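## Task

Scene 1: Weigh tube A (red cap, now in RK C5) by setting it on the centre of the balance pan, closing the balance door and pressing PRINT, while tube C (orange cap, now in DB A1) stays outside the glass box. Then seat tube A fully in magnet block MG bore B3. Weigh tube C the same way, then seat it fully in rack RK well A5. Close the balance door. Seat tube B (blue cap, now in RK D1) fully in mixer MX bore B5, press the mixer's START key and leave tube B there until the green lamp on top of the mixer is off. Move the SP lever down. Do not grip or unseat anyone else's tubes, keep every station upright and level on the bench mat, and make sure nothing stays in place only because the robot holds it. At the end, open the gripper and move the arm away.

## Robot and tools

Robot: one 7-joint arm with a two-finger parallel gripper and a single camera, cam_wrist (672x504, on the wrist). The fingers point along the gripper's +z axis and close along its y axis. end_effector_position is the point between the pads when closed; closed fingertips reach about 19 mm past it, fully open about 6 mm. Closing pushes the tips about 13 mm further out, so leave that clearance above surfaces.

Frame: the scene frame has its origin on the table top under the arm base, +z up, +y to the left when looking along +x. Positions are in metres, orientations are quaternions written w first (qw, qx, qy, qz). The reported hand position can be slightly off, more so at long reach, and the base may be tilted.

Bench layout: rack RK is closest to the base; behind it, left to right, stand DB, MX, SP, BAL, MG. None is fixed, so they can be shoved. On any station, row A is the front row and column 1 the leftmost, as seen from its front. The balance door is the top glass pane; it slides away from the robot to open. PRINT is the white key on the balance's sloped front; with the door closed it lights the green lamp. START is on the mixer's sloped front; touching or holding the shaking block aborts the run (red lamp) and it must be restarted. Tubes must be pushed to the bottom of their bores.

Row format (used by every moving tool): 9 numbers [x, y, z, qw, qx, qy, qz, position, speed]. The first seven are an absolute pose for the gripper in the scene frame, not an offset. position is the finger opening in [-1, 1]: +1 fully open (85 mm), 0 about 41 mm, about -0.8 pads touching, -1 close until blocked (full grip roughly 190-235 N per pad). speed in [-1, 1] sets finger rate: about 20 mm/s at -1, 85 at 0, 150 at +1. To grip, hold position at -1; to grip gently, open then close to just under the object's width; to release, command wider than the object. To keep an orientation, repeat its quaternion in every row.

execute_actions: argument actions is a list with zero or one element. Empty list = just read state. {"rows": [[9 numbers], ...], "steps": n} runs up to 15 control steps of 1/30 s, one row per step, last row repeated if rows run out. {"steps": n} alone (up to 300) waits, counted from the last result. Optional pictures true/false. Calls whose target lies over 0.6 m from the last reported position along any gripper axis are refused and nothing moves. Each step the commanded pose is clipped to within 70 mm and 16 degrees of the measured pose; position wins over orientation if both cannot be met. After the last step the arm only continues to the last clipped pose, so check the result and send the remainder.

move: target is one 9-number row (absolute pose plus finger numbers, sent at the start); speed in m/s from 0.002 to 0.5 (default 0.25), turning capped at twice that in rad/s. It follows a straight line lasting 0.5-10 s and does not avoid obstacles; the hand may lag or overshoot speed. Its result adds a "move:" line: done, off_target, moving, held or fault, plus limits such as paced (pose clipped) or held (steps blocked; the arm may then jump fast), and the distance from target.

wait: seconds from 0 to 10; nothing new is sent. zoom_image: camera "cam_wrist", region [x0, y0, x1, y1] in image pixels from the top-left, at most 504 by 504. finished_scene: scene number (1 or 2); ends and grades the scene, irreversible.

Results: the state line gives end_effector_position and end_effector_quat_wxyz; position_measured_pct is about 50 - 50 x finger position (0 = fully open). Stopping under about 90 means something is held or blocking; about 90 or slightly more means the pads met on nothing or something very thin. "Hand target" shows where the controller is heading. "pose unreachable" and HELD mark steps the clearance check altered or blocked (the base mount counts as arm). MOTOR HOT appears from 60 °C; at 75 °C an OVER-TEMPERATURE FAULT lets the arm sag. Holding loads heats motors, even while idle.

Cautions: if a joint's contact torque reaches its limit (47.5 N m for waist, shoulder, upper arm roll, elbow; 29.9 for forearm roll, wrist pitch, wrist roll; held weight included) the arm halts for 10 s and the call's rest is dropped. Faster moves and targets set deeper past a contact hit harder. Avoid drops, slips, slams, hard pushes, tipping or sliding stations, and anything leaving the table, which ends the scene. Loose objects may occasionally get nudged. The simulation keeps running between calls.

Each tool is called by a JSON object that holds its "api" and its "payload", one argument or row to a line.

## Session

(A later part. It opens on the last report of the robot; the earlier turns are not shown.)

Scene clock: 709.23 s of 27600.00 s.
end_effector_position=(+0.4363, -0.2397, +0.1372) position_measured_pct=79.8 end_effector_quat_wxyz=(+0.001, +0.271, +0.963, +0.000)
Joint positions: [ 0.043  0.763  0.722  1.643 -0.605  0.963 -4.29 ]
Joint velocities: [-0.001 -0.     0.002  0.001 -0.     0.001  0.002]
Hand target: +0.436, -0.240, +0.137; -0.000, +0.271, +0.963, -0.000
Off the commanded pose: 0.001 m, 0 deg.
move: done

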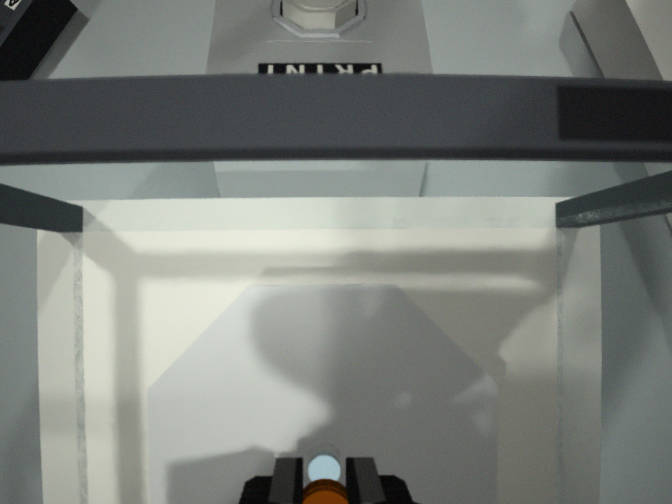

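{"api": "move", "payload": {
  "target": [0.436,-0.2395,0.1375,0,0.2706,0.9627,0,-0.4,-0.7],
  "speed": 0.005
}}

{"api": "move", "payload": {
  "target": [0.436,-0.2395,0.262,0,0.2706,0.9627,0,-0.4,-0.7],
  "speed": 0.2
}}

{"api": "move", "payload": {
  "target": [0.489,-0.2707,0.26,0,0.4894,-0.8721,0,-0.4,0],
  "speed": 0.4
}}

{"api": "move", "payload": {
  "target": [0.489,-0.2707,0.239,0,0.4894,-0.8721,0,-0.4,0],
  "speed": 0.06
}}

{"api": "move", "payload": {
  "target": [0.381,-0.2055,0.239,0,0.4894,-0.8721,0,-0.4,0],
  "speed": 0.07
}}

{"api": "move", "payload": {
  "target": [0.383,-0.207,0.26,0,0.4894,-0.8721,0,-0.4,0],
  "speed": 0.1
}}

{"api": "move", "payload": {
  "target": [0.309,-0.162,0.25,0,0.4894,-0.8721,0,-0.85,1],
  "speed": 0.25
}}

{"api": "move", "payload": {
  "target": [0.309,-0.162,0.10,0,0.4894,-0.8721,0,-0.85,1],
  "speed": 0.2
}}

{"api": "move", "payload": {
  "target": [0.309,-0.162,0.0897,0,0.4894,-0.8721,0,-0.85,1],
  "speed": 0.01
}}

{"api": "move", "payload": {
  "target": [0.309,-0.162,0.10,0,0.4894,-0.8721,0,-0.85,1],
  "speed": 0.02
}}

{"api": "move", "payload": {
  "target": [0.309,-0.162,0.26,0,0.4894,-0.8721,0,-0.85,1],
  "speed": 0.25
}}

{"api": "move", "payload": {
  "target": [0.405,-0.165,0.275,0,0.4894,-0.8721,0,-0.4,1],
  "speed": 0.3
}}

Scene clock: 730.00 s of 27600.00 s.
end_effector_position=(+0.4360, -0.2395, +0.1375) position_measured_pct=69.8 end_effector_quat_wxyz=(+0.000, +0.271, +0.963, +0.000)
Joint positions: [ 0.043  0.762  0.723  1.643 -0.604  0.965 -4.291]
Joint velocities: [ 0.    -0.     0.002 -0.     0.     0.003 -0.   ]
Hand target: +0.436, -0.239, +0.137; +0.000, +0.271, +0.963, +0.000
Off the commanded pose: 0.000 m, 0 deg.
move: done

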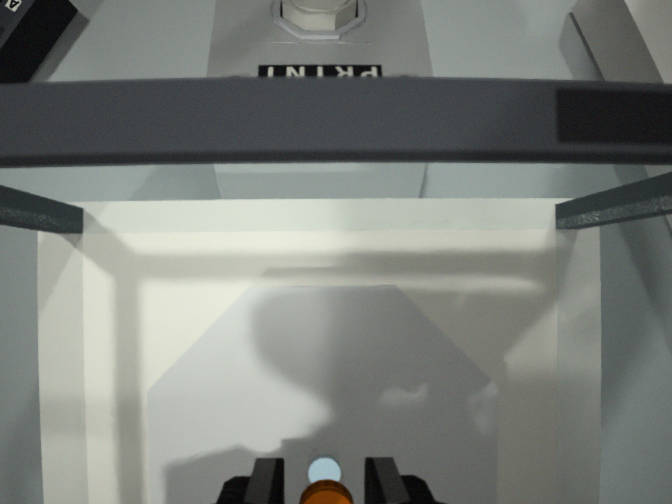

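Scene clock: 731.03 s of 27600.00 s.
end_effector_position=(+0.4359, -0.2394, +0.2618) position_measured_pct=69.8 end_effector_quat_wxyz=(+0.000, +0.271, +0.963, +0.000)
Joint positions: [-0.004  0.61   0.824  1.466 -0.47   1.263 -4.402]
Joint velocities: [-0.002 -0.001  0.001 -0.001  0.     0.002 -0.001]
Hand target: +0.436, -0.239, +0.262; +0.000, +0.271, +0.963, +0.000
Off the commanded pose: 0.000 m, 0 deg.
move: done

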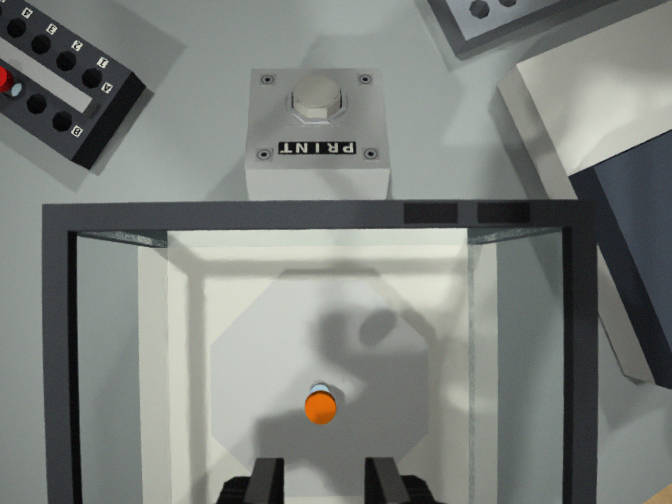

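Scene clock: 733.40 s of 27600.00 s.
end_effector_position=(+0.4893, -0.2703, +0.2601) position_measured_pct=69.8 end_effector_quat_wxyz=(-0.000, -0.490, +0.872, -0.000)
Joint positions: [ 0.271  0.669  0.411  1.207 -0.271  1.312 -3.032]
Joint velocities: [ 0.005  0.001  0.004 -0.    -0.001  0.     0.001]
Hand target: +0.489, -0.271, +0.260; -0.000, -0.490, +0.872, -0.000
Off the commanded pose: 0.001 m, 0 deg.
move: done

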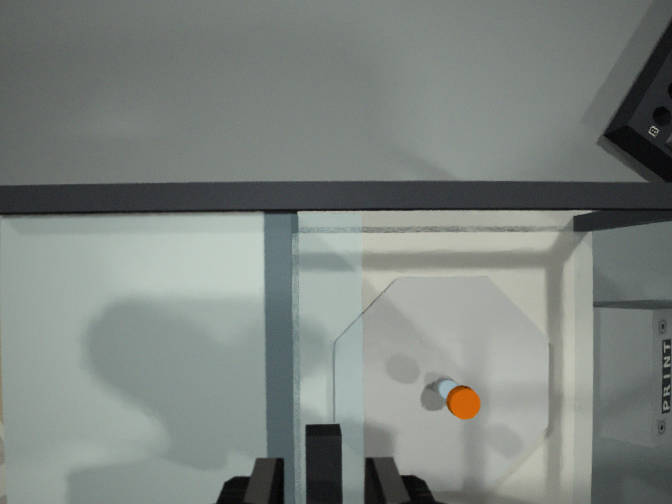

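Scene clock: 734.13 s of 27600.00 s.
end_effector_position=(+0.4890, -0.2707, +0.2390) position_measured_pct=69.8 end_effector_quat_wxyz=(-0.000, -0.489, +0.872, -0.000)
Joint positions: [ 0.271  0.685  0.405  1.247 -0.277  1.256 -3.024]
Joint velocities: [-0.     0.001  0.001 -0.    -0.    -0.001 -0.   ]
Hand target: +0.489, -0.271, +0.239; -0.000, -0.489, +0.872, -0.000
Off the commanded pose: 0.000 m, 0 deg.
move: done

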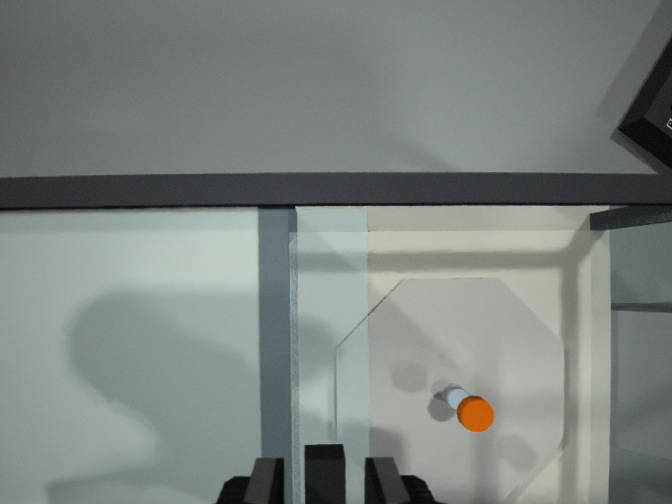

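Scene clock: 736.20 s of 27600.00 s.
end_effector_position=(+0.3818, -0.2066, +0.2388) position_measured_pct=69.8 end_effector_quat_wxyz=(+0.001, -0.489, +0.872, -0.001)
Joint positions: [ 0.157  0.408  0.431  1.725 -0.206  1.044 -3.044]
Joint velocities: [-0.001 -0.002 -0.001  0.003  0.002 -0.003 -0.001]
Hand target: +0.381, -0.206, +0.239; +0.000, -0.489, +0.872, +0.000
Off the commanded pose: 0.001 m, 0 deg.
move: done

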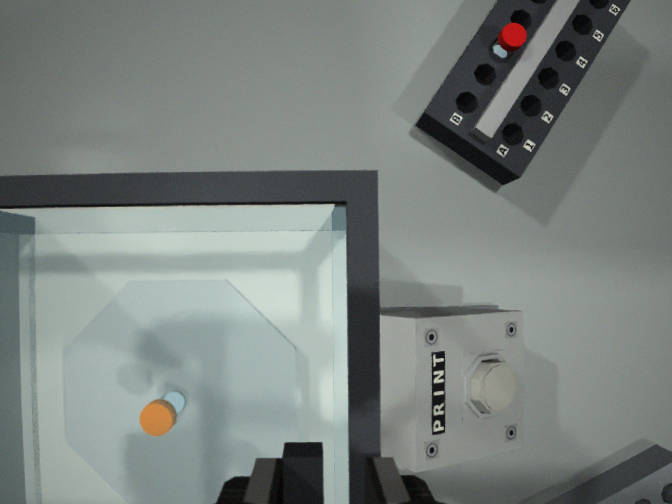

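Scene clock: 736.90 s of 27600.00 s.
end_effector_position=(+0.3830, -0.2070, +0.2599) position_measured_pct=69.8 end_effector_quat_wxyz=(-0.000, -0.489, +0.872, +0.000)
Joint positions: [ 0.151  0.387  0.438  1.679 -0.192  1.11  -3.056]
Joint velocities: [-0.002 -0.001  0.001 -0.     0.001  0.     0.   ]
Hand target: +0.383, -0.207, +0.260; +0.000, -0.489, +0.872, +0.000
Off the commanded pose: 0.000 m, 0 deg.
move: done

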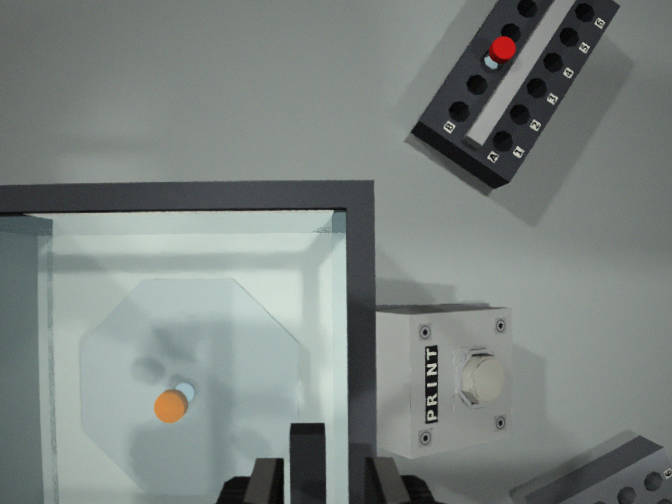

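Scene clock: 737.73 s of 27600.00 s.
end_effector_position=(+0.3089, -0.1621, +0.2495) position_measured_pct=90.5 end_effector_quat_wxyz=(-0.000, -0.489, +0.872, +0.001)
Joint positions: [ 0.07   0.204  0.443  1.962 -0.117  0.992 -3.134]
Joint velocities: [-0.004 -0.011 -0.004  0.001  0.001  0.001 -0.002]
Hand target: +0.309, -0.162, +0.250; +0.000, -0.489, +0.872, +0.000
Off the commanded pose: 0.001 m, 0 deg.
move: done

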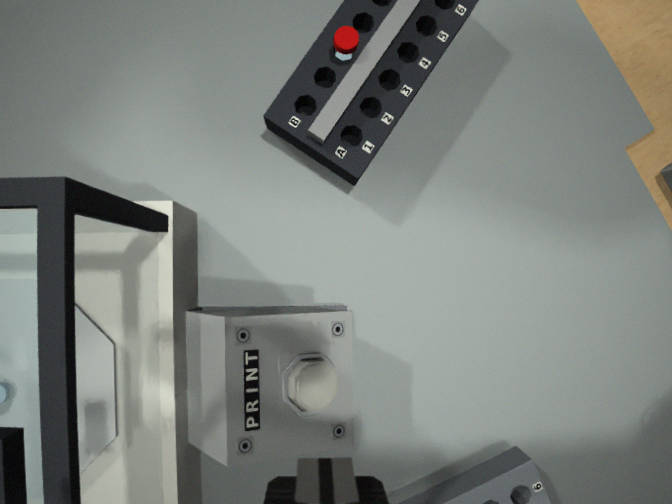

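Scene clock: 738.97 s of 27600.00 s.
end_effector_position=(+0.3092, -0.1622, +0.1004) position_measured_pct=90.5 end_effector_quat_wxyz=(-0.000, -0.490, +0.872, -0.001)
Joint positions: [ 0.2    0.511  0.314  2.171 -0.342  0.498 -2.923]
Joint velocities: [ 0.004  0.005  0.001 -0.    -0.002 -0.002  0.002]
Hand target: +0.309, -0.162, +0.100; -0.001, -0.490, +0.872, -0.000
Off the commanded pose: 0.000 m, 0 deg.
move: done

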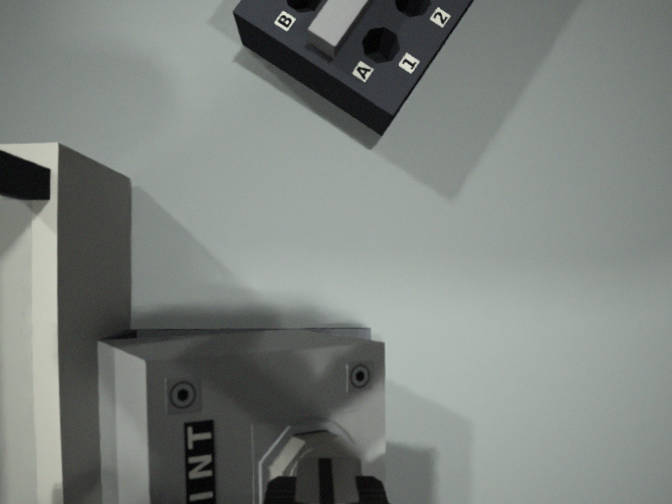

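Scene clock: 740.27 s of 27600.00 s.
end_effector_position=(+0.3094, -0.1621, +0.0916) position_measured_pct=90.5 end_effector_quat_wxyz=(+0.001, -0.489, +0.872, -0.001)
Joint positions: [ 0.218  0.531  0.293  2.18  -0.36   0.466 -2.907]
Joint velocities: [ 0.001  0.    -0.001 -0.    -0.001  0.     0.   ]
Hand target: +0.309, -0.162, +0.090; -0.000, -0.489, +0.872, -0.000
Off the commanded pose: 0.002 m, 0 deg.
move: done

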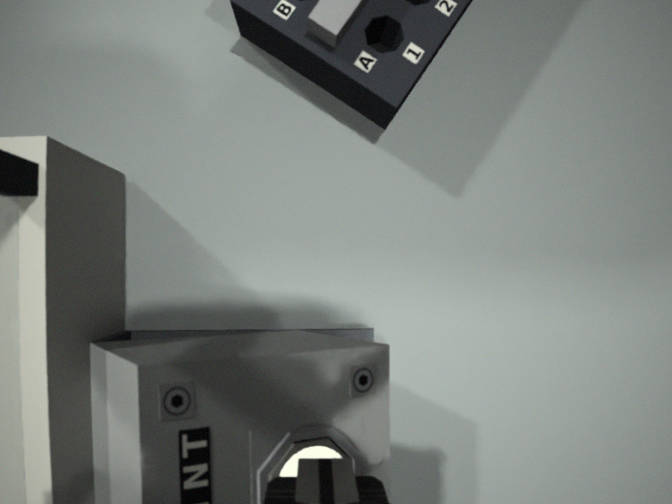

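Scene clock: 740.97 s of 27600.00 s.
end_effector_position=(+0.3089, -0.1620, +0.0999) position_measured_pct=90.5 end_effector_quat_wxyz=(-0.000, -0.489, +0.872, +0.000)
Joint positions: [ 0.203  0.512  0.312  2.172 -0.344  0.497 -2.921]
Joint velocities: [-0.001 -0.002 -0.    -0.     0.001  0.     0.   ]
Hand target: +0.309, -0.162, +0.100; +0.000, -0.489, +0.872, +0.000
Off the commanded pose: 0.000 m, 0 deg.
move: done

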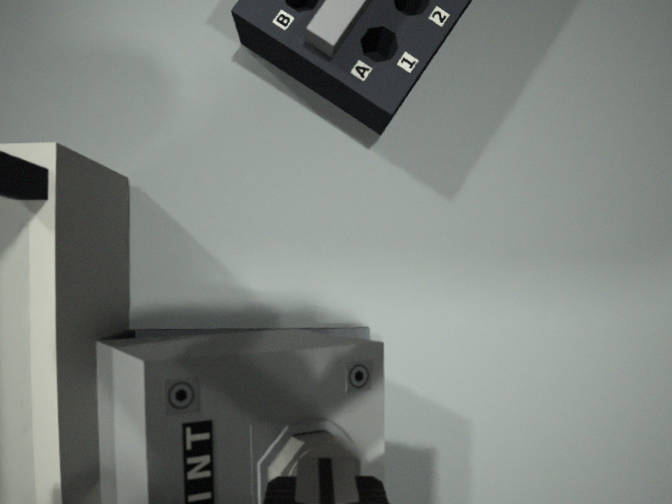

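Scene clock: 742.10 s of 27600.00 s.
end_effector_position=(+0.3089, -0.1618, +0.2596) position_measured_pct=90.5 end_effector_quat_wxyz=(+0.000, -0.489, +0.872, +0.001)
Joint positions: [ 0.064  0.188  0.446  1.943 -0.109  1.025 -3.144]
Joint velocities: [ 0.001 -0.004 -0.003 -0.001  0.     0.002  0.   ]
Hand target: +0.309, -0.162, +0.260; +0.001, -0.489, +0.872, +0.000
Off the commanded pose: 0.000 m, 0 deg.
move: done

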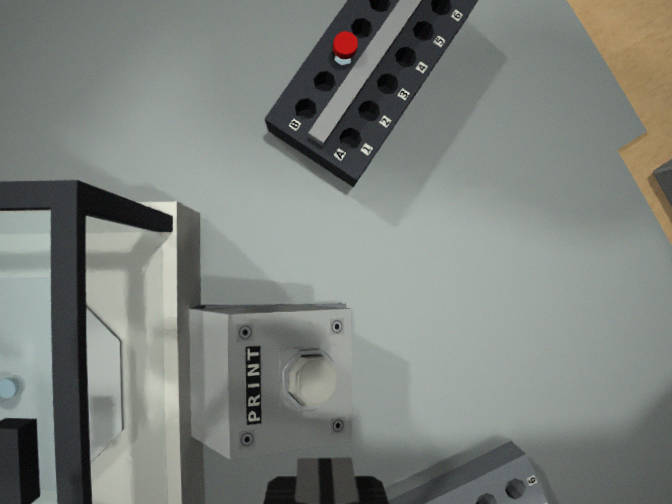

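Scene clock: 742.93 s of 27600.00 s.
end_effector_position=(+0.4051, -0.1649, +0.2756) position_measured_pct=69.8 end_effector_quat_wxyz=(+0.000, -0.489, +0.872, -0.000)
Joint positions: [ 0.055  0.369  0.419  1.644 -0.173  1.155 -3.184]
Joint velocities: [ 0.001  0.011  0.001 -0.002 -0.     0.     0.001]
Hand target: +0.405, -0.165, +0.275; -0.000, -0.489, +0.872, -0.000
Off the commanded pose: 0.001 m, 0 deg.
move: done

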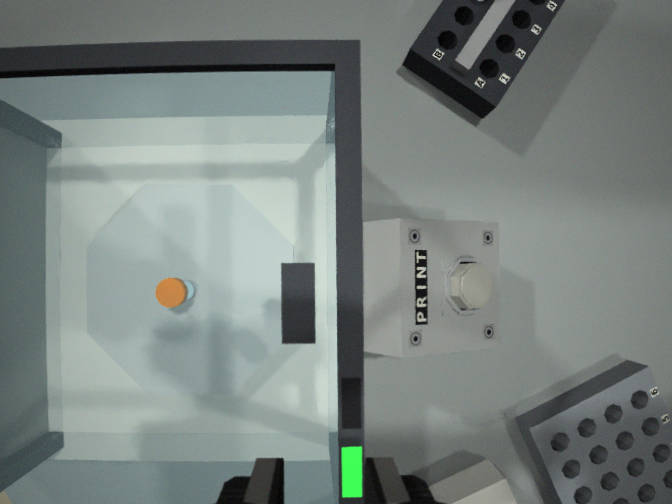

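{"api": "execute_actions", "payload": {
  "actions": []
}}

Scene clock: 766.73 s of 27600.00 s.
end_effector_position=(+0.4050, -0.1650, +0.2752) position_measured_pct=69.8 end_effector_quat_wxyz=(-0.000, -0.489, +0.872, -0.000)
Joint positions: [ 0.055  0.37   0.419  1.644 -0.173  1.155 -3.184]
Joint velocities: [-0.001 -0.    -0.    -0.     0.     0.002  0.001]
Hand target: +0.405, -0.165, +0.275; -0.000, -0.489, +0.872, -0.000
Off the commanded pose: 0.000 m, 0 deg.
Steps of this call (steps 1 to 714: nothing new was sent). Readings (end_effector_position | what the end effector reports):
1: (+0.4051, -0.1649, +0.2755) | position_measured_pct=69.8
2: (+0.4051, -0.1650, +0.2754) | position_measured_pct=69.8
4: (+0.4051, -0.1650, +0.2753) | position_measured_pct=69.8
8: (+0.4050, -0.1650, +0.2752) | position_measured_pct=69.8
714: the state above

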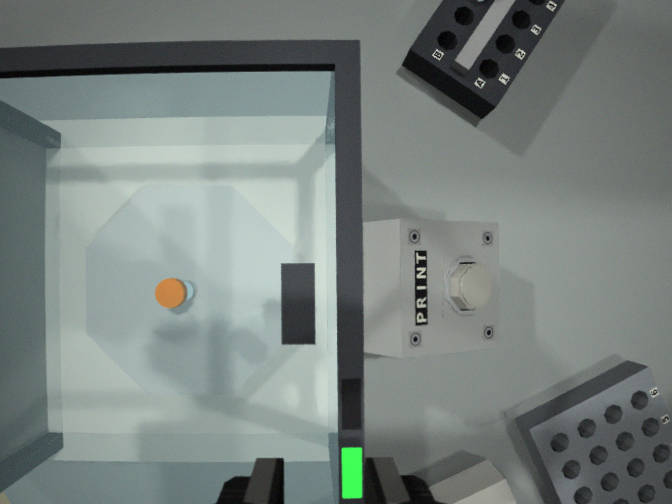

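{"api": "move", "payload": {
  "target": [0.3865,-0.209,0.26,0,0.4894,-0.8721,0,-0.4,0],
  "speed": 0.2
}}

{"api": "move", "payload": {
  "target": [0.3865,-0.209,0.239,0,0.4894,-0.8721,0,-0.4,0],
  "speed": 0.06
}}

{"api": "move", "payload": {
  "target": [0.4935,-0.2735,0.239,0,0.4894,-0.8721,0,-0.4,0],
  "speed": 0.09
}}

{"api": "move", "payload": {
  "target": [0.490,-0.2715,0.265,0,0.4894,-0.8721,0,-0.4,0],
  "speed": 0.1
}}

{"api": "move", "payload": {
  "target": [0.436,-0.2395,0.28,0,0.2706,0.9627,0,-0.4,0],
  "speed": 0.3
}}

Scene clock: 775.13 s of 27600.00 s.
end_effector_position=(+0.3866, -0.2087, +0.2601) position_measured_pct=69.8 end_effector_quat_wxyz=(-0.000, -0.490, +0.872, -0.000)
Joint positions: [ 0.158  0.395  0.431  1.666 -0.192  1.115 -3.057]
Joint velocities: [ 0.004  0.002  0.006 -0.    -0.002  0.003  0.002]
Hand target: +0.386, -0.209, +0.260; -0.000, -0.489, +0.872, -0.000
Off the commanded pose: 0.000 m, 0 deg.
move: done

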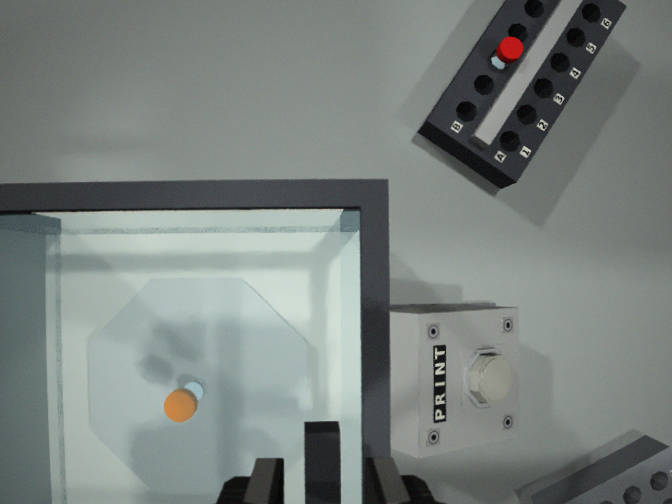

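Scene clock: 775.83 s of 27600.00 s.
end_effector_position=(+0.3866, -0.2090, +0.2391) position_measured_pct=69.8 end_effector_quat_wxyz=(+0.000, -0.489, +0.872, -0.000)
Joint positions: [ 0.165  0.419  0.423  1.704 -0.206  1.055 -3.044]
Joint velocities: [-0.     0.002  0.     0.001  0.    -0.002 -0.001]
Hand target: +0.387, -0.209, +0.239; -0.000, -0.489, +0.872, -0.000
Off the commanded pose: 0.000 m, 0 deg.
move: done

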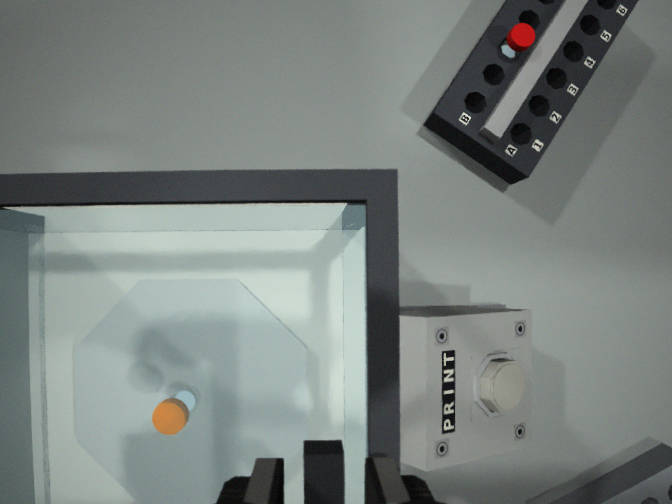

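Scene clock: 777.53 s of 27600.00 s.
end_effector_position=(+0.4936, -0.2729, +0.2396) position_measured_pct=69.8 end_effector_quat_wxyz=(-0.000, -0.490, +0.872, -0.000)
Joint positions: [ 0.277  0.696  0.4    1.223 -0.276  1.268 -3.028]
Joint velocities: [ 0.003  0.006  0.001 -0.005 -0.001  0.003  0.001]
Hand target: +0.494, -0.273, +0.239; -0.000, -0.489, +0.872, -0.000
Off the commanded pose: 0.001 m, 0 deg.
move: done

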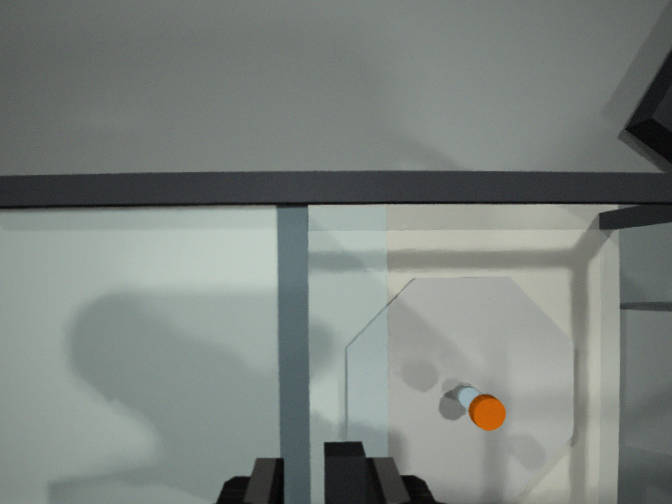

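Scene clock: 778.23 s of 27600.00 s.
end_effector_position=(+0.4900, -0.2715, +0.2649) position_measured_pct=69.8 end_effector_quat_wxyz=(-0.000, -0.489, +0.872, +0.000)
Joint positions: [ 0.276  0.668  0.408  1.191 -0.267  1.327 -3.035]
Joint velocities: [-0.    -0.001  0.001  0.     0.    -0.    -0.   ]
Hand target: +0.490, -0.271, +0.265; +0.000, -0.489, +0.872, +0.000
Off the commanded pose: 0.000 m, 0 deg.
move: done

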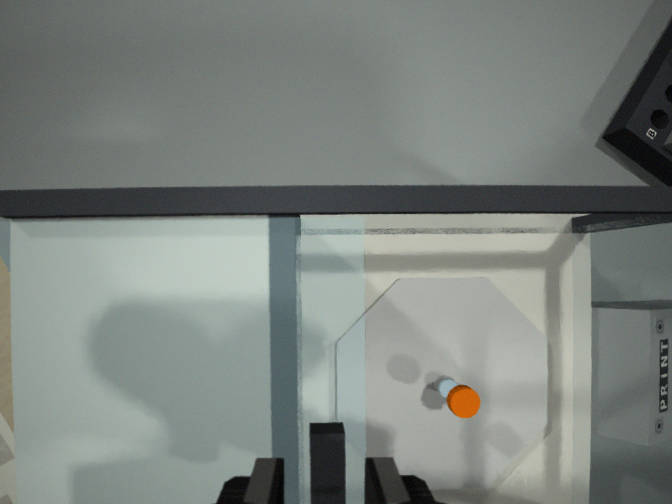

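Scene clock: 781.23 s of 27600.00 s.
end_effector_position=(+0.4357, -0.2398, +0.2800) position_measured_pct=69.8 end_effector_quat_wxyz=(+0.000, +0.271, +0.963, +0.000)
Joint positions: [ 0.     0.59   0.823  1.429 -0.449  1.308 -4.421]
Joint velocities: [-0.004  0.    -0.002  0.001  0.001 -0.002 -0.   ]
Hand target: +0.436, -0.240, +0.280; +0.000, +0.271, +0.963, +0.000
Off the commanded pose: 0.000 m, 0 deg.
move: done

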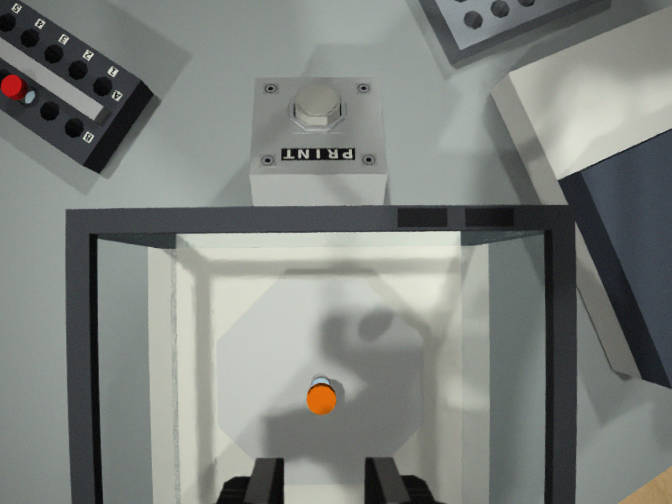

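{"api": "move", "payload": {
  "target": [0.436,-0.2395,0.167,0,0.2706,0.9627,0,-0.4,0],
  "speed": 0.15
}}

Scene clock: 786.40 s of 27600.00 s.
end_effector_position=(+0.4362, -0.2395, +0.1673) position_measured_pct=69.8 end_effector_quat_wxyz=(+0.000, +0.270, +0.963, -0.000)
Joint positions: [ 0.032  0.717  0.742  1.61  -0.559  1.029 -4.327]
Joint velocities: [ 0.004  0.004 -0.001  0.    -0.    -0.001  0.   ]
Hand target: +0.436, -0.240, +0.167; -0.000, +0.270, +0.963, -0.000
Off the commanded pose: 0.000 m, 0 deg.
move: done

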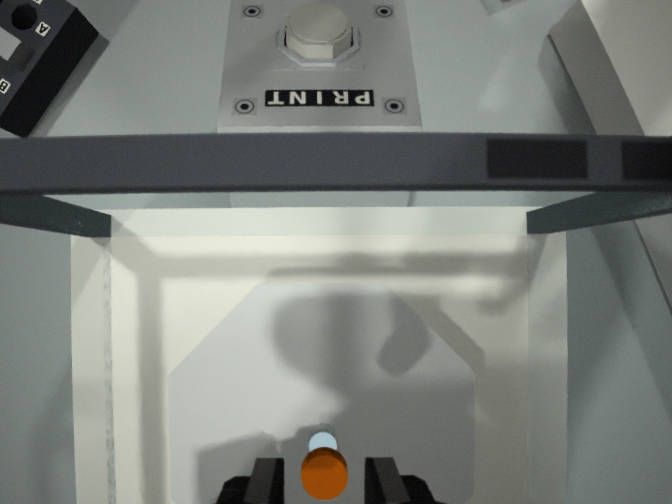

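Centred.

{"api": "move", "payload": {
  "target": [0.436,-0.2395,0.1375,0,0.2706,0.9627,0,-0.4,0],
  "speed": 0.05
}}

{"api": "move", "payload": {
  "target": [0.436,-0.2395,0.1375,0,0.2706,0.9627,0,-0.63,-0.6]
}}

{"api": "move", "payload": {
  "target": [0.436,-0.2395,0.29,0,0.2706,0.9627,0,-0.63,-0.6],
  "speed": 0.2
}}

{"api": "move", "payload": {
  "target": [0.30,-0.10,0.29,0,0.061,0.9981,0,-0.63,-0.6],
  "speed": 0.3
}}

{"api": "move", "payload": {
  "target": [0.2492,-0.0224,0.18,0,0.061,0.9981,0,-0.63,-0.6],
  "speed": 0.25
}}

Scene clock: 792.57 s of 27600.00 s.
end_effector_position=(+0.4361, -0.2395, +0.1376) position_measured_pct=69.8 end_effector_quat_wxyz=(+0.000, +0.270, +0.963, -0.000)
Joint positions: [ 0.048  0.759  0.712  1.642 -0.595  0.961 -4.298]
Joint velocities: [ 0.001  0.002  0.     0.     0.    -0.     0.001]
Hand target: +0.436, -0.240, +0.138; -0.000, +0.271, +0.963, -0.000
Off the commanded pose: 0.000 m, 0 deg.
move: done

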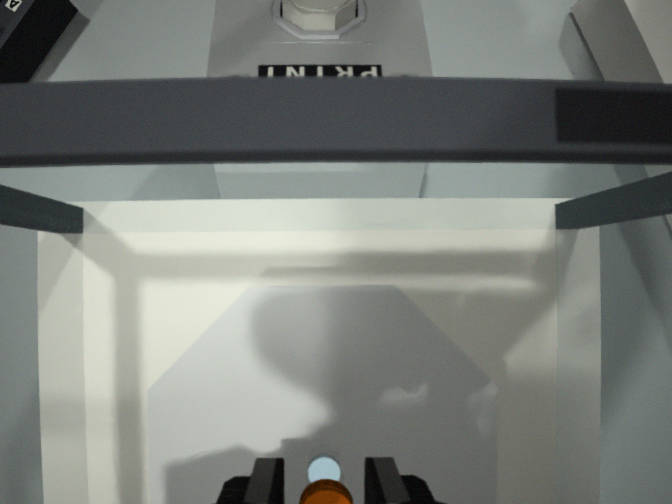

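Scene clock: 793.27 s of 27600.00 s.
end_effector_position=(+0.4361, -0.2395, +0.1376) position_measured_pct=79.8 end_effector_quat_wxyz=(+0.000, +0.271, +0.963, -0.000)
Joint positions: [ 0.049  0.759  0.712  1.642 -0.595  0.961 -4.298]
Joint velocities: [ 0.001 -0.    -0.    -0.    -0.     0.    -0.001]
Hand target: +0.436, -0.240, +0.137; -0.000, +0.271, +0.963, -0.000
Off the commanded pose: 0.000 m, 0 deg.
move: done

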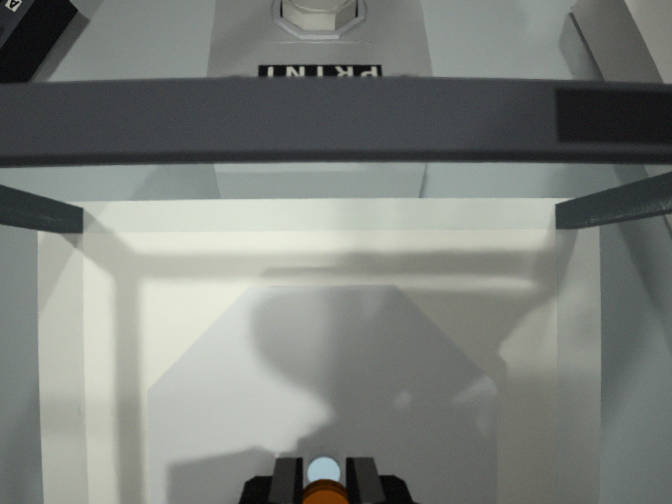

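Scene clock: 794.43 s of 27600.00 s.
end_effector_position=(+0.4359, -0.2393, +0.2898) position_measured_pct=79.8 end_effector_quat_wxyz=(+0.000, +0.271, +0.963, +0.000)
Joint positions: [-0.     0.581  0.825  1.409 -0.441  1.334 -4.429]
Joint velocities: [-0.001 -0.001  0.002 -0.001  0.     0.001 -0.001]
Hand target: +0.436, -0.239, +0.290; +0.000, +0.271, +0.963, +0.000
Off the commanded pose: 0.000 m, 0 deg.
move: done

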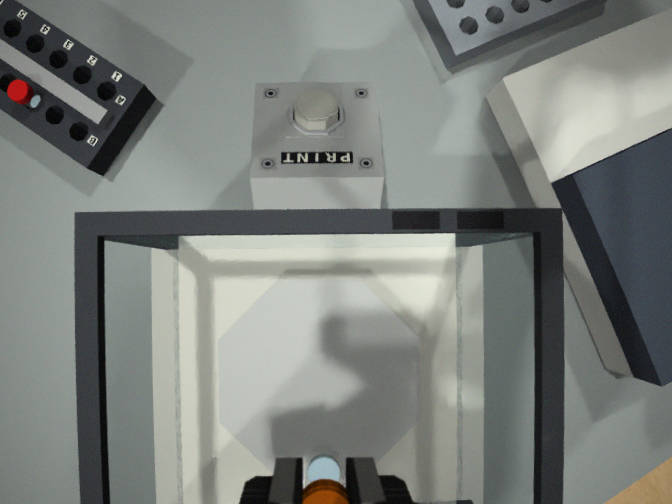

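Scene clock: 795.77 s of 27600.00 s.
end_effector_position=(+0.3001, -0.0999, +0.2892) position_measured_pct=79.8 end_effector_quat_wxyz=(-0.000, +0.061, +0.998, +0.001)
Joint positions: [-0.459  0.071  0.791  1.975 -0.07   1.11  -4.486]
Joint velocities: [-0.001 -0.007 -0.004 -0.     0.     0.002 -0.   ]
Hand target: +0.300, -0.100, +0.289; +0.000, +0.061, +0.998, +0.001
Off the commanded pose: 0.001 m, 0 deg.
move: done

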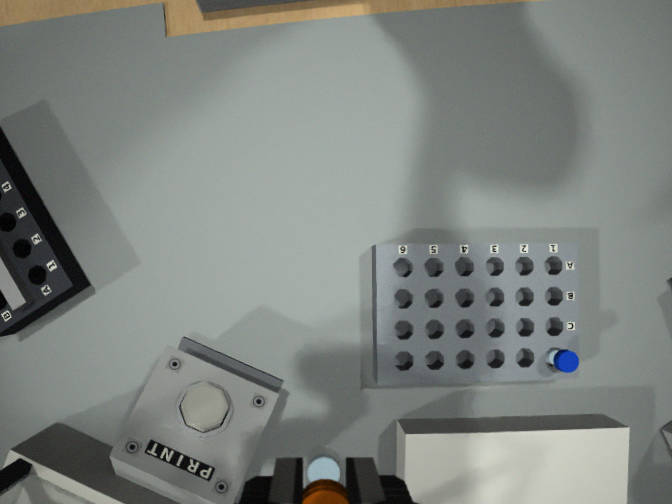

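Scene clock: 796.83 s of 27600.00 s.
end_effector_position=(+0.2494, -0.0222, +0.1802) position_measured_pct=79.8 end_effector_quat_wxyz=(+0.000, +0.061, +0.998, +0.000)
Joint positions: [-0.585  0.127  0.67   2.368 -0.141  0.668 -4.656]
Joint velocities: [ 0.001  0.006 -0.     0.002  0.    -0.001 -0.   ]
Hand target: +0.249, -0.022, +0.180; +0.000, +0.061, +0.998, +0.000
Off the commanded pose: 0.000 m, 0 deg.
move: done

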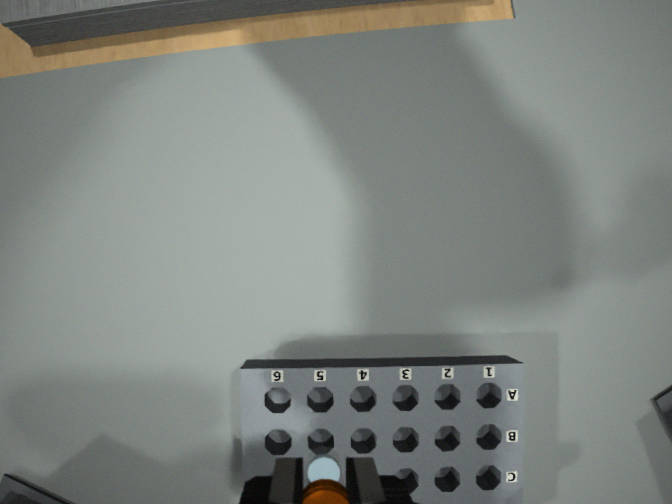

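{"api": "move", "payload": {
  "target": [0.2495,-0.0224,0.091,0,0.061,0.9981,0,-0.63,-0.6],
  "speed": 0.15
}}

Scene clock: 808.97 s of 27600.00 s.
end_effector_position=(+0.2497, -0.0221, +0.0914) position_measured_pct=79.8 end_effector_quat_wxyz=(+0.000, +0.059, +0.998, -0.001)
Joint positions: [-0.279  0.424  0.372  2.487 -0.572  0.289 -4.23 ]
Joint velocities: [ 0.023  0.007  0.005  0.002 -0.01  -0.001  0.012]
Hand target: +0.249, -0.023, +0.091; -0.000, +0.061, +0.998, -0.001
Off the commanded pose: 0.001 m, 0 deg.
move: done

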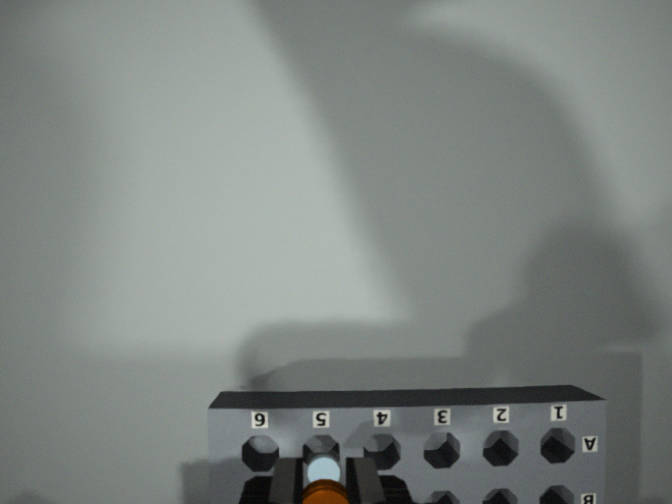

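{"api": "move", "payload": {
  "target": [0.2495,-0.0224,0.075,0,0.061,0.9981,0,-0.63,-0.6],
  "speed": 0.015
}}

{"api": "move", "payload": {
  "target": [0.2495,-0.0224,0.062,0,0.061,0.9981,0,-0.63,-0.6],
  "speed": 0.012
}}

Scene clock: 814.23 s of 27600.00 s.
end_effector_position=(+0.2496, -0.0223, +0.0751) position_measured_pct=79.8 end_effector_quat_wxyz=(+0.000, +0.061, +0.998, -0.000)
Joint positions: [-0.187  0.476  0.26   2.499 -0.639  0.21  -4.174]
Joint velocities: [ 0.006  0.003 -0.001 -0.    -0.002 -0.001  0.001]
Hand target: +0.249, -0.023, +0.075; -0.000, +0.061, +0.998, -0.000
Off the commanded pose: 0.000 m, 0 deg.
move: done

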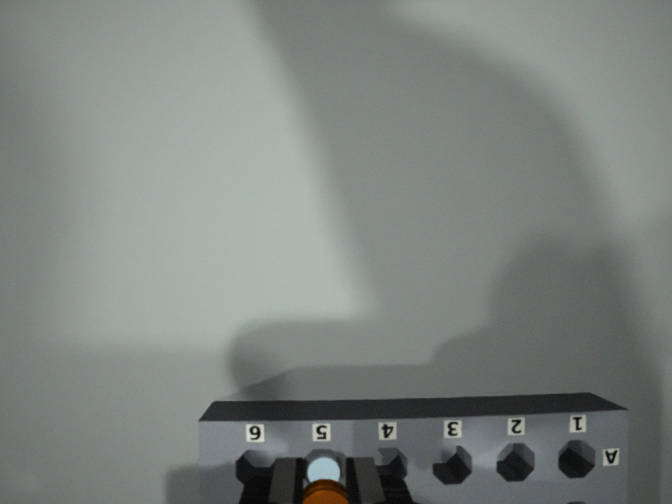

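Scene clock: 815.53 s of 27600.00 s.
end_effector_position=(+0.2495, -0.0224, +0.0621) position_measured_pct=79.8 end_effector_quat_wxyz=(+0.000, +0.061, +0.998, -0.000)
Joint positions: [-0.115  0.519  0.167  2.507 -0.679  0.142 -4.143]
Joint velocities: [ 0.003  0.001  0.001 -0.001 -0.001  0.     0.001]
Hand target: +0.249, -0.022, +0.062; -0.000, +0.061, +0.998, -0.000
Off the commanded pose: 0.000 m, 0 deg.
move: done

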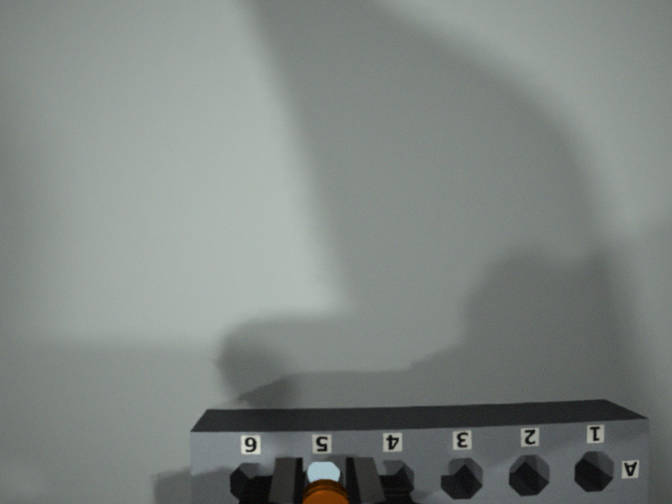

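{"api": "move", "payload": {
  "target": [0.2495,-0.0224,0.060,0,0.061,0.9981,0,-0.63,-0.6],
  "speed": 0.006
}}

{"api": "move", "payload": {
  "target": [0.2495,-0.0224,0.058,0,0.061,0.9981,0,-0.63,-0.6],
  "speed": 0.006
}}

Scene clock: 821.20 s of 27600.00 s.
end_effector_position=(+0.2503, -0.0225, +0.0613) position_measured_pct=79.8 end_effector_quat_wxyz=(+0.002, +0.061, +0.998, +0.000)
Joint positions: [-0.103  0.521  0.153  2.508 -0.684  0.132 -4.14 ]
Joint velocities: [ 0.001 -0.001 -0.     0.    -0.    -0.     0.   ]
Hand target: +0.249, -0.022, +0.060; -0.000, +0.061, +0.998, -0.000
Off the commanded pose: 0.002 m, 0 deg.
move: done

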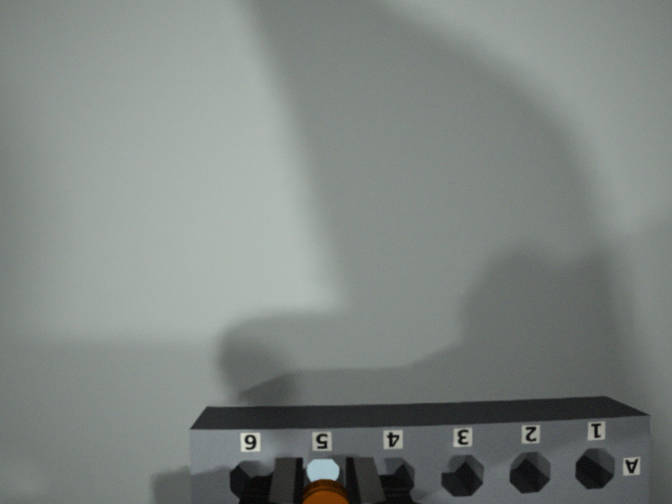

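Scene clock: 821.97 s of 27600.00 s.
end_effector_position=(+0.2516, -0.0225, +0.0608) position_measured_pct=79.8 end_effector_quat_wxyz=(+0.005, +0.062, +0.998, +0.001)
Joint positions: [-0.092  0.522  0.139  2.509 -0.688  0.122 -4.137]
Joint velocities: [ 0.003  0.001 -0.    -0.     0.     0.     0.001]
Hand target: +0.249, -0.022, +0.058; -0.000, +0.061, +0.998, -0.000
Off the commanded pose: 0.004 m, 1 deg.
move: off_target

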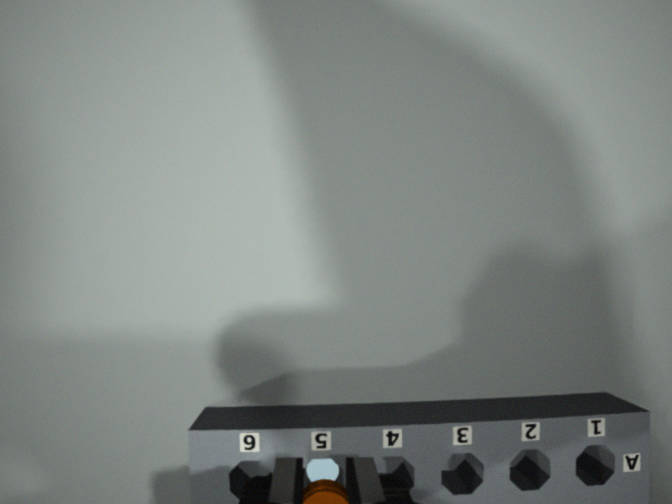

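{"api": "move", "payload": {
  "target": [0.2497,-0.0224,0.0615,0,0.061,0.9981,0,-0.63,-0.6],
  "speed": 0.01
}}

{"api": "move", "payload": {
  "target": [0.2497,-0.0224,0.0615,0,0.061,0.9981,0,-0.4,-0.3]
}}

{"api": "move", "payload": {
  "target": [0.2497,-0.0224,0.085,0,0.061,0.9981,0,-0.4,-0.3],
  "speed": 0.06
}}

{"api": "move", "payload": {
  "target": [0.2497,-0.0224,0.079,0,0.061,0.9981,0,-0.85,0.5],
  "speed": 0.012
}}

{"api": "move", "payload": {
  "target": [0.2497,-0.0224,0.075,0,0.061,0.9981,0,-0.85,0.5],
  "speed": 0.006
}}

Scene clock: 830.57 s of 27600.00 s.
end_effector_position=(+0.2504, -0.0225, +0.0617) position_measured_pct=79.8 end_effector_quat_wxyz=(+0.001, +0.061, +0.998, -0.000)
Joint positions: [-0.111  0.521  0.163  2.506 -0.68   0.139 -4.143]
Joint velocities: [-0.001  0.001  0.001  0.     0.001 -0.002 -0.   ]
Hand target: +0.250, -0.022, +0.061; +0.000, +0.061, +0.998, +0.000
Off the commanded pose: 0.001 m, 0 deg.
move: done

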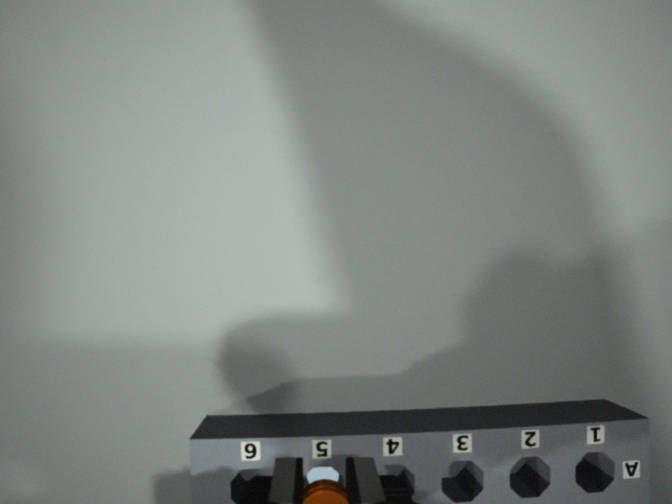

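Scene clock: 831.27 s of 27600.00 s.
end_effector_position=(+0.2497, -0.0224, +0.0615) position_measured_pct=69.8 end_effector_quat_wxyz=(+0.000, +0.061, +0.998, -0.000)
Joint positions: [-0.112  0.522  0.163  2.506 -0.68   0.14  -4.143]
Joint velocities: [-0.    -0.     0.001 -0.    -0.    -0.    -0.001]
Hand target: +0.250, -0.022, +0.061; +0.000, +0.061, +0.998, -0.000
Off the commanded pose: 0.000 m, 0 deg.
move: done

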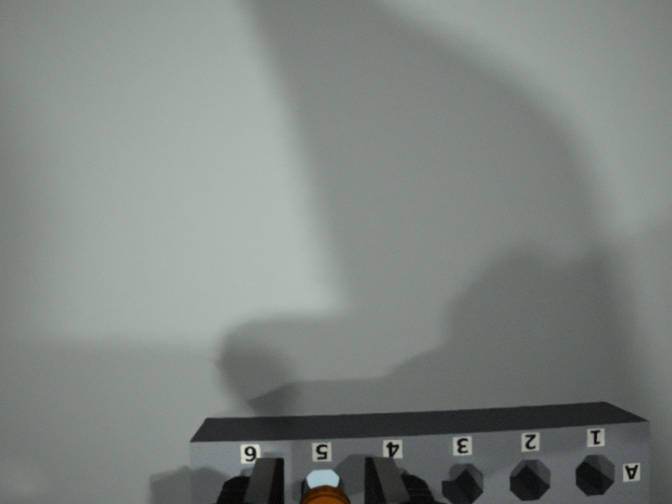

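Scene clock: 832.03 s of 27600.00 s.
end_effector_position=(+0.2495, -0.0227, +0.0848) position_measured_pct=69.8 end_effector_quat_wxyz=(-0.000, +0.062, +0.998, +0.000)
Joint positions: [-0.236  0.445  0.325  2.492 -0.6    0.259 -4.206]
Joint velocities: [-0.014 -0.007 -0.003 -0.001  0.005  0.001 -0.006]
Hand target: +0.250, -0.022, +0.085; +0.000, +0.061, +0.998, +0.000
Off the commanded pose: 0.000 m, 0 deg.
move: done

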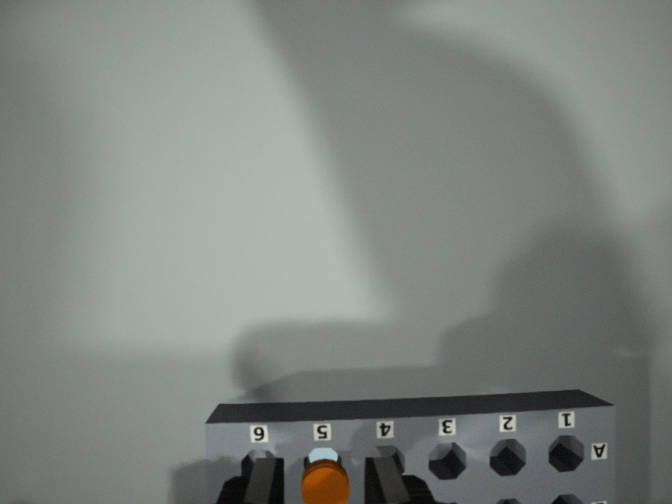

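Scene clock: 832.73 s of 27600.00 s.
end_effector_position=(+0.2498, -0.0223, +0.0791) position_measured_pct=90.5 end_effector_quat_wxyz=(+0.000, +0.061, +0.998, -0.000)
Joint positions: [-0.207  0.463  0.286  2.496 -0.622  0.23  -4.188]
Joint velocities: [ 0.003  0.002  0.001  0.001 -0.002 -0.001  0.001]
Hand target: +0.250, -0.022, +0.079; -0.000, +0.061, +0.998, -0.000
Off the commanded pose: 0.000 m, 0 deg.
move: done

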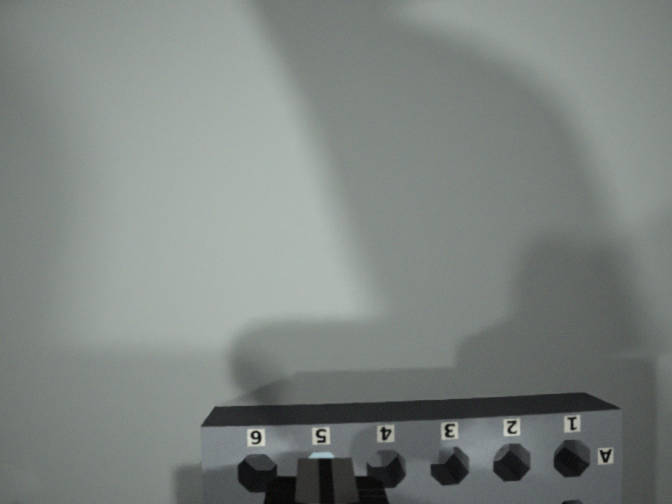

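Scene clock: 833.63 s of 27600.00 s.
end_effector_position=(+0.2507, -0.0223, +0.0762) position_measured_pct=90.5 end_effector_quat_wxyz=(+0.002, +0.061, +0.998, +0.001)
Joint positions: [-0.185  0.472  0.259  2.499 -0.637  0.21  -4.176]
Joint velocities: [ 0.003 -0.001 -0.    -0.001 -0.001  0.001 -0.   ]
Hand target: +0.250, -0.022, +0.075; -0.000, +0.061, +0.998, -0.000
Off the commanded pose: 0.002 m, 0 deg.
move: done

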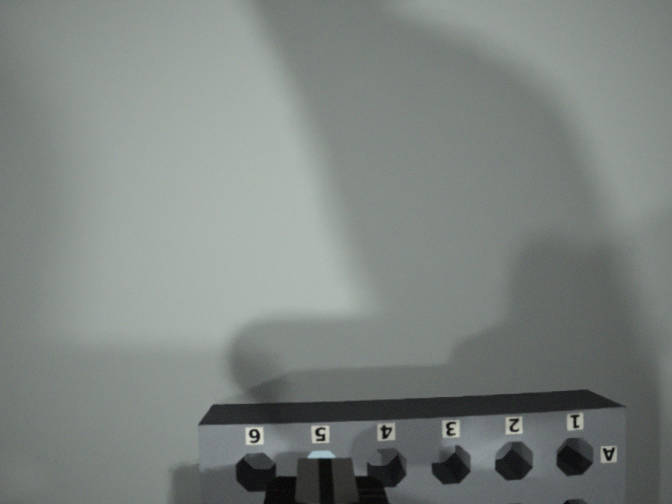

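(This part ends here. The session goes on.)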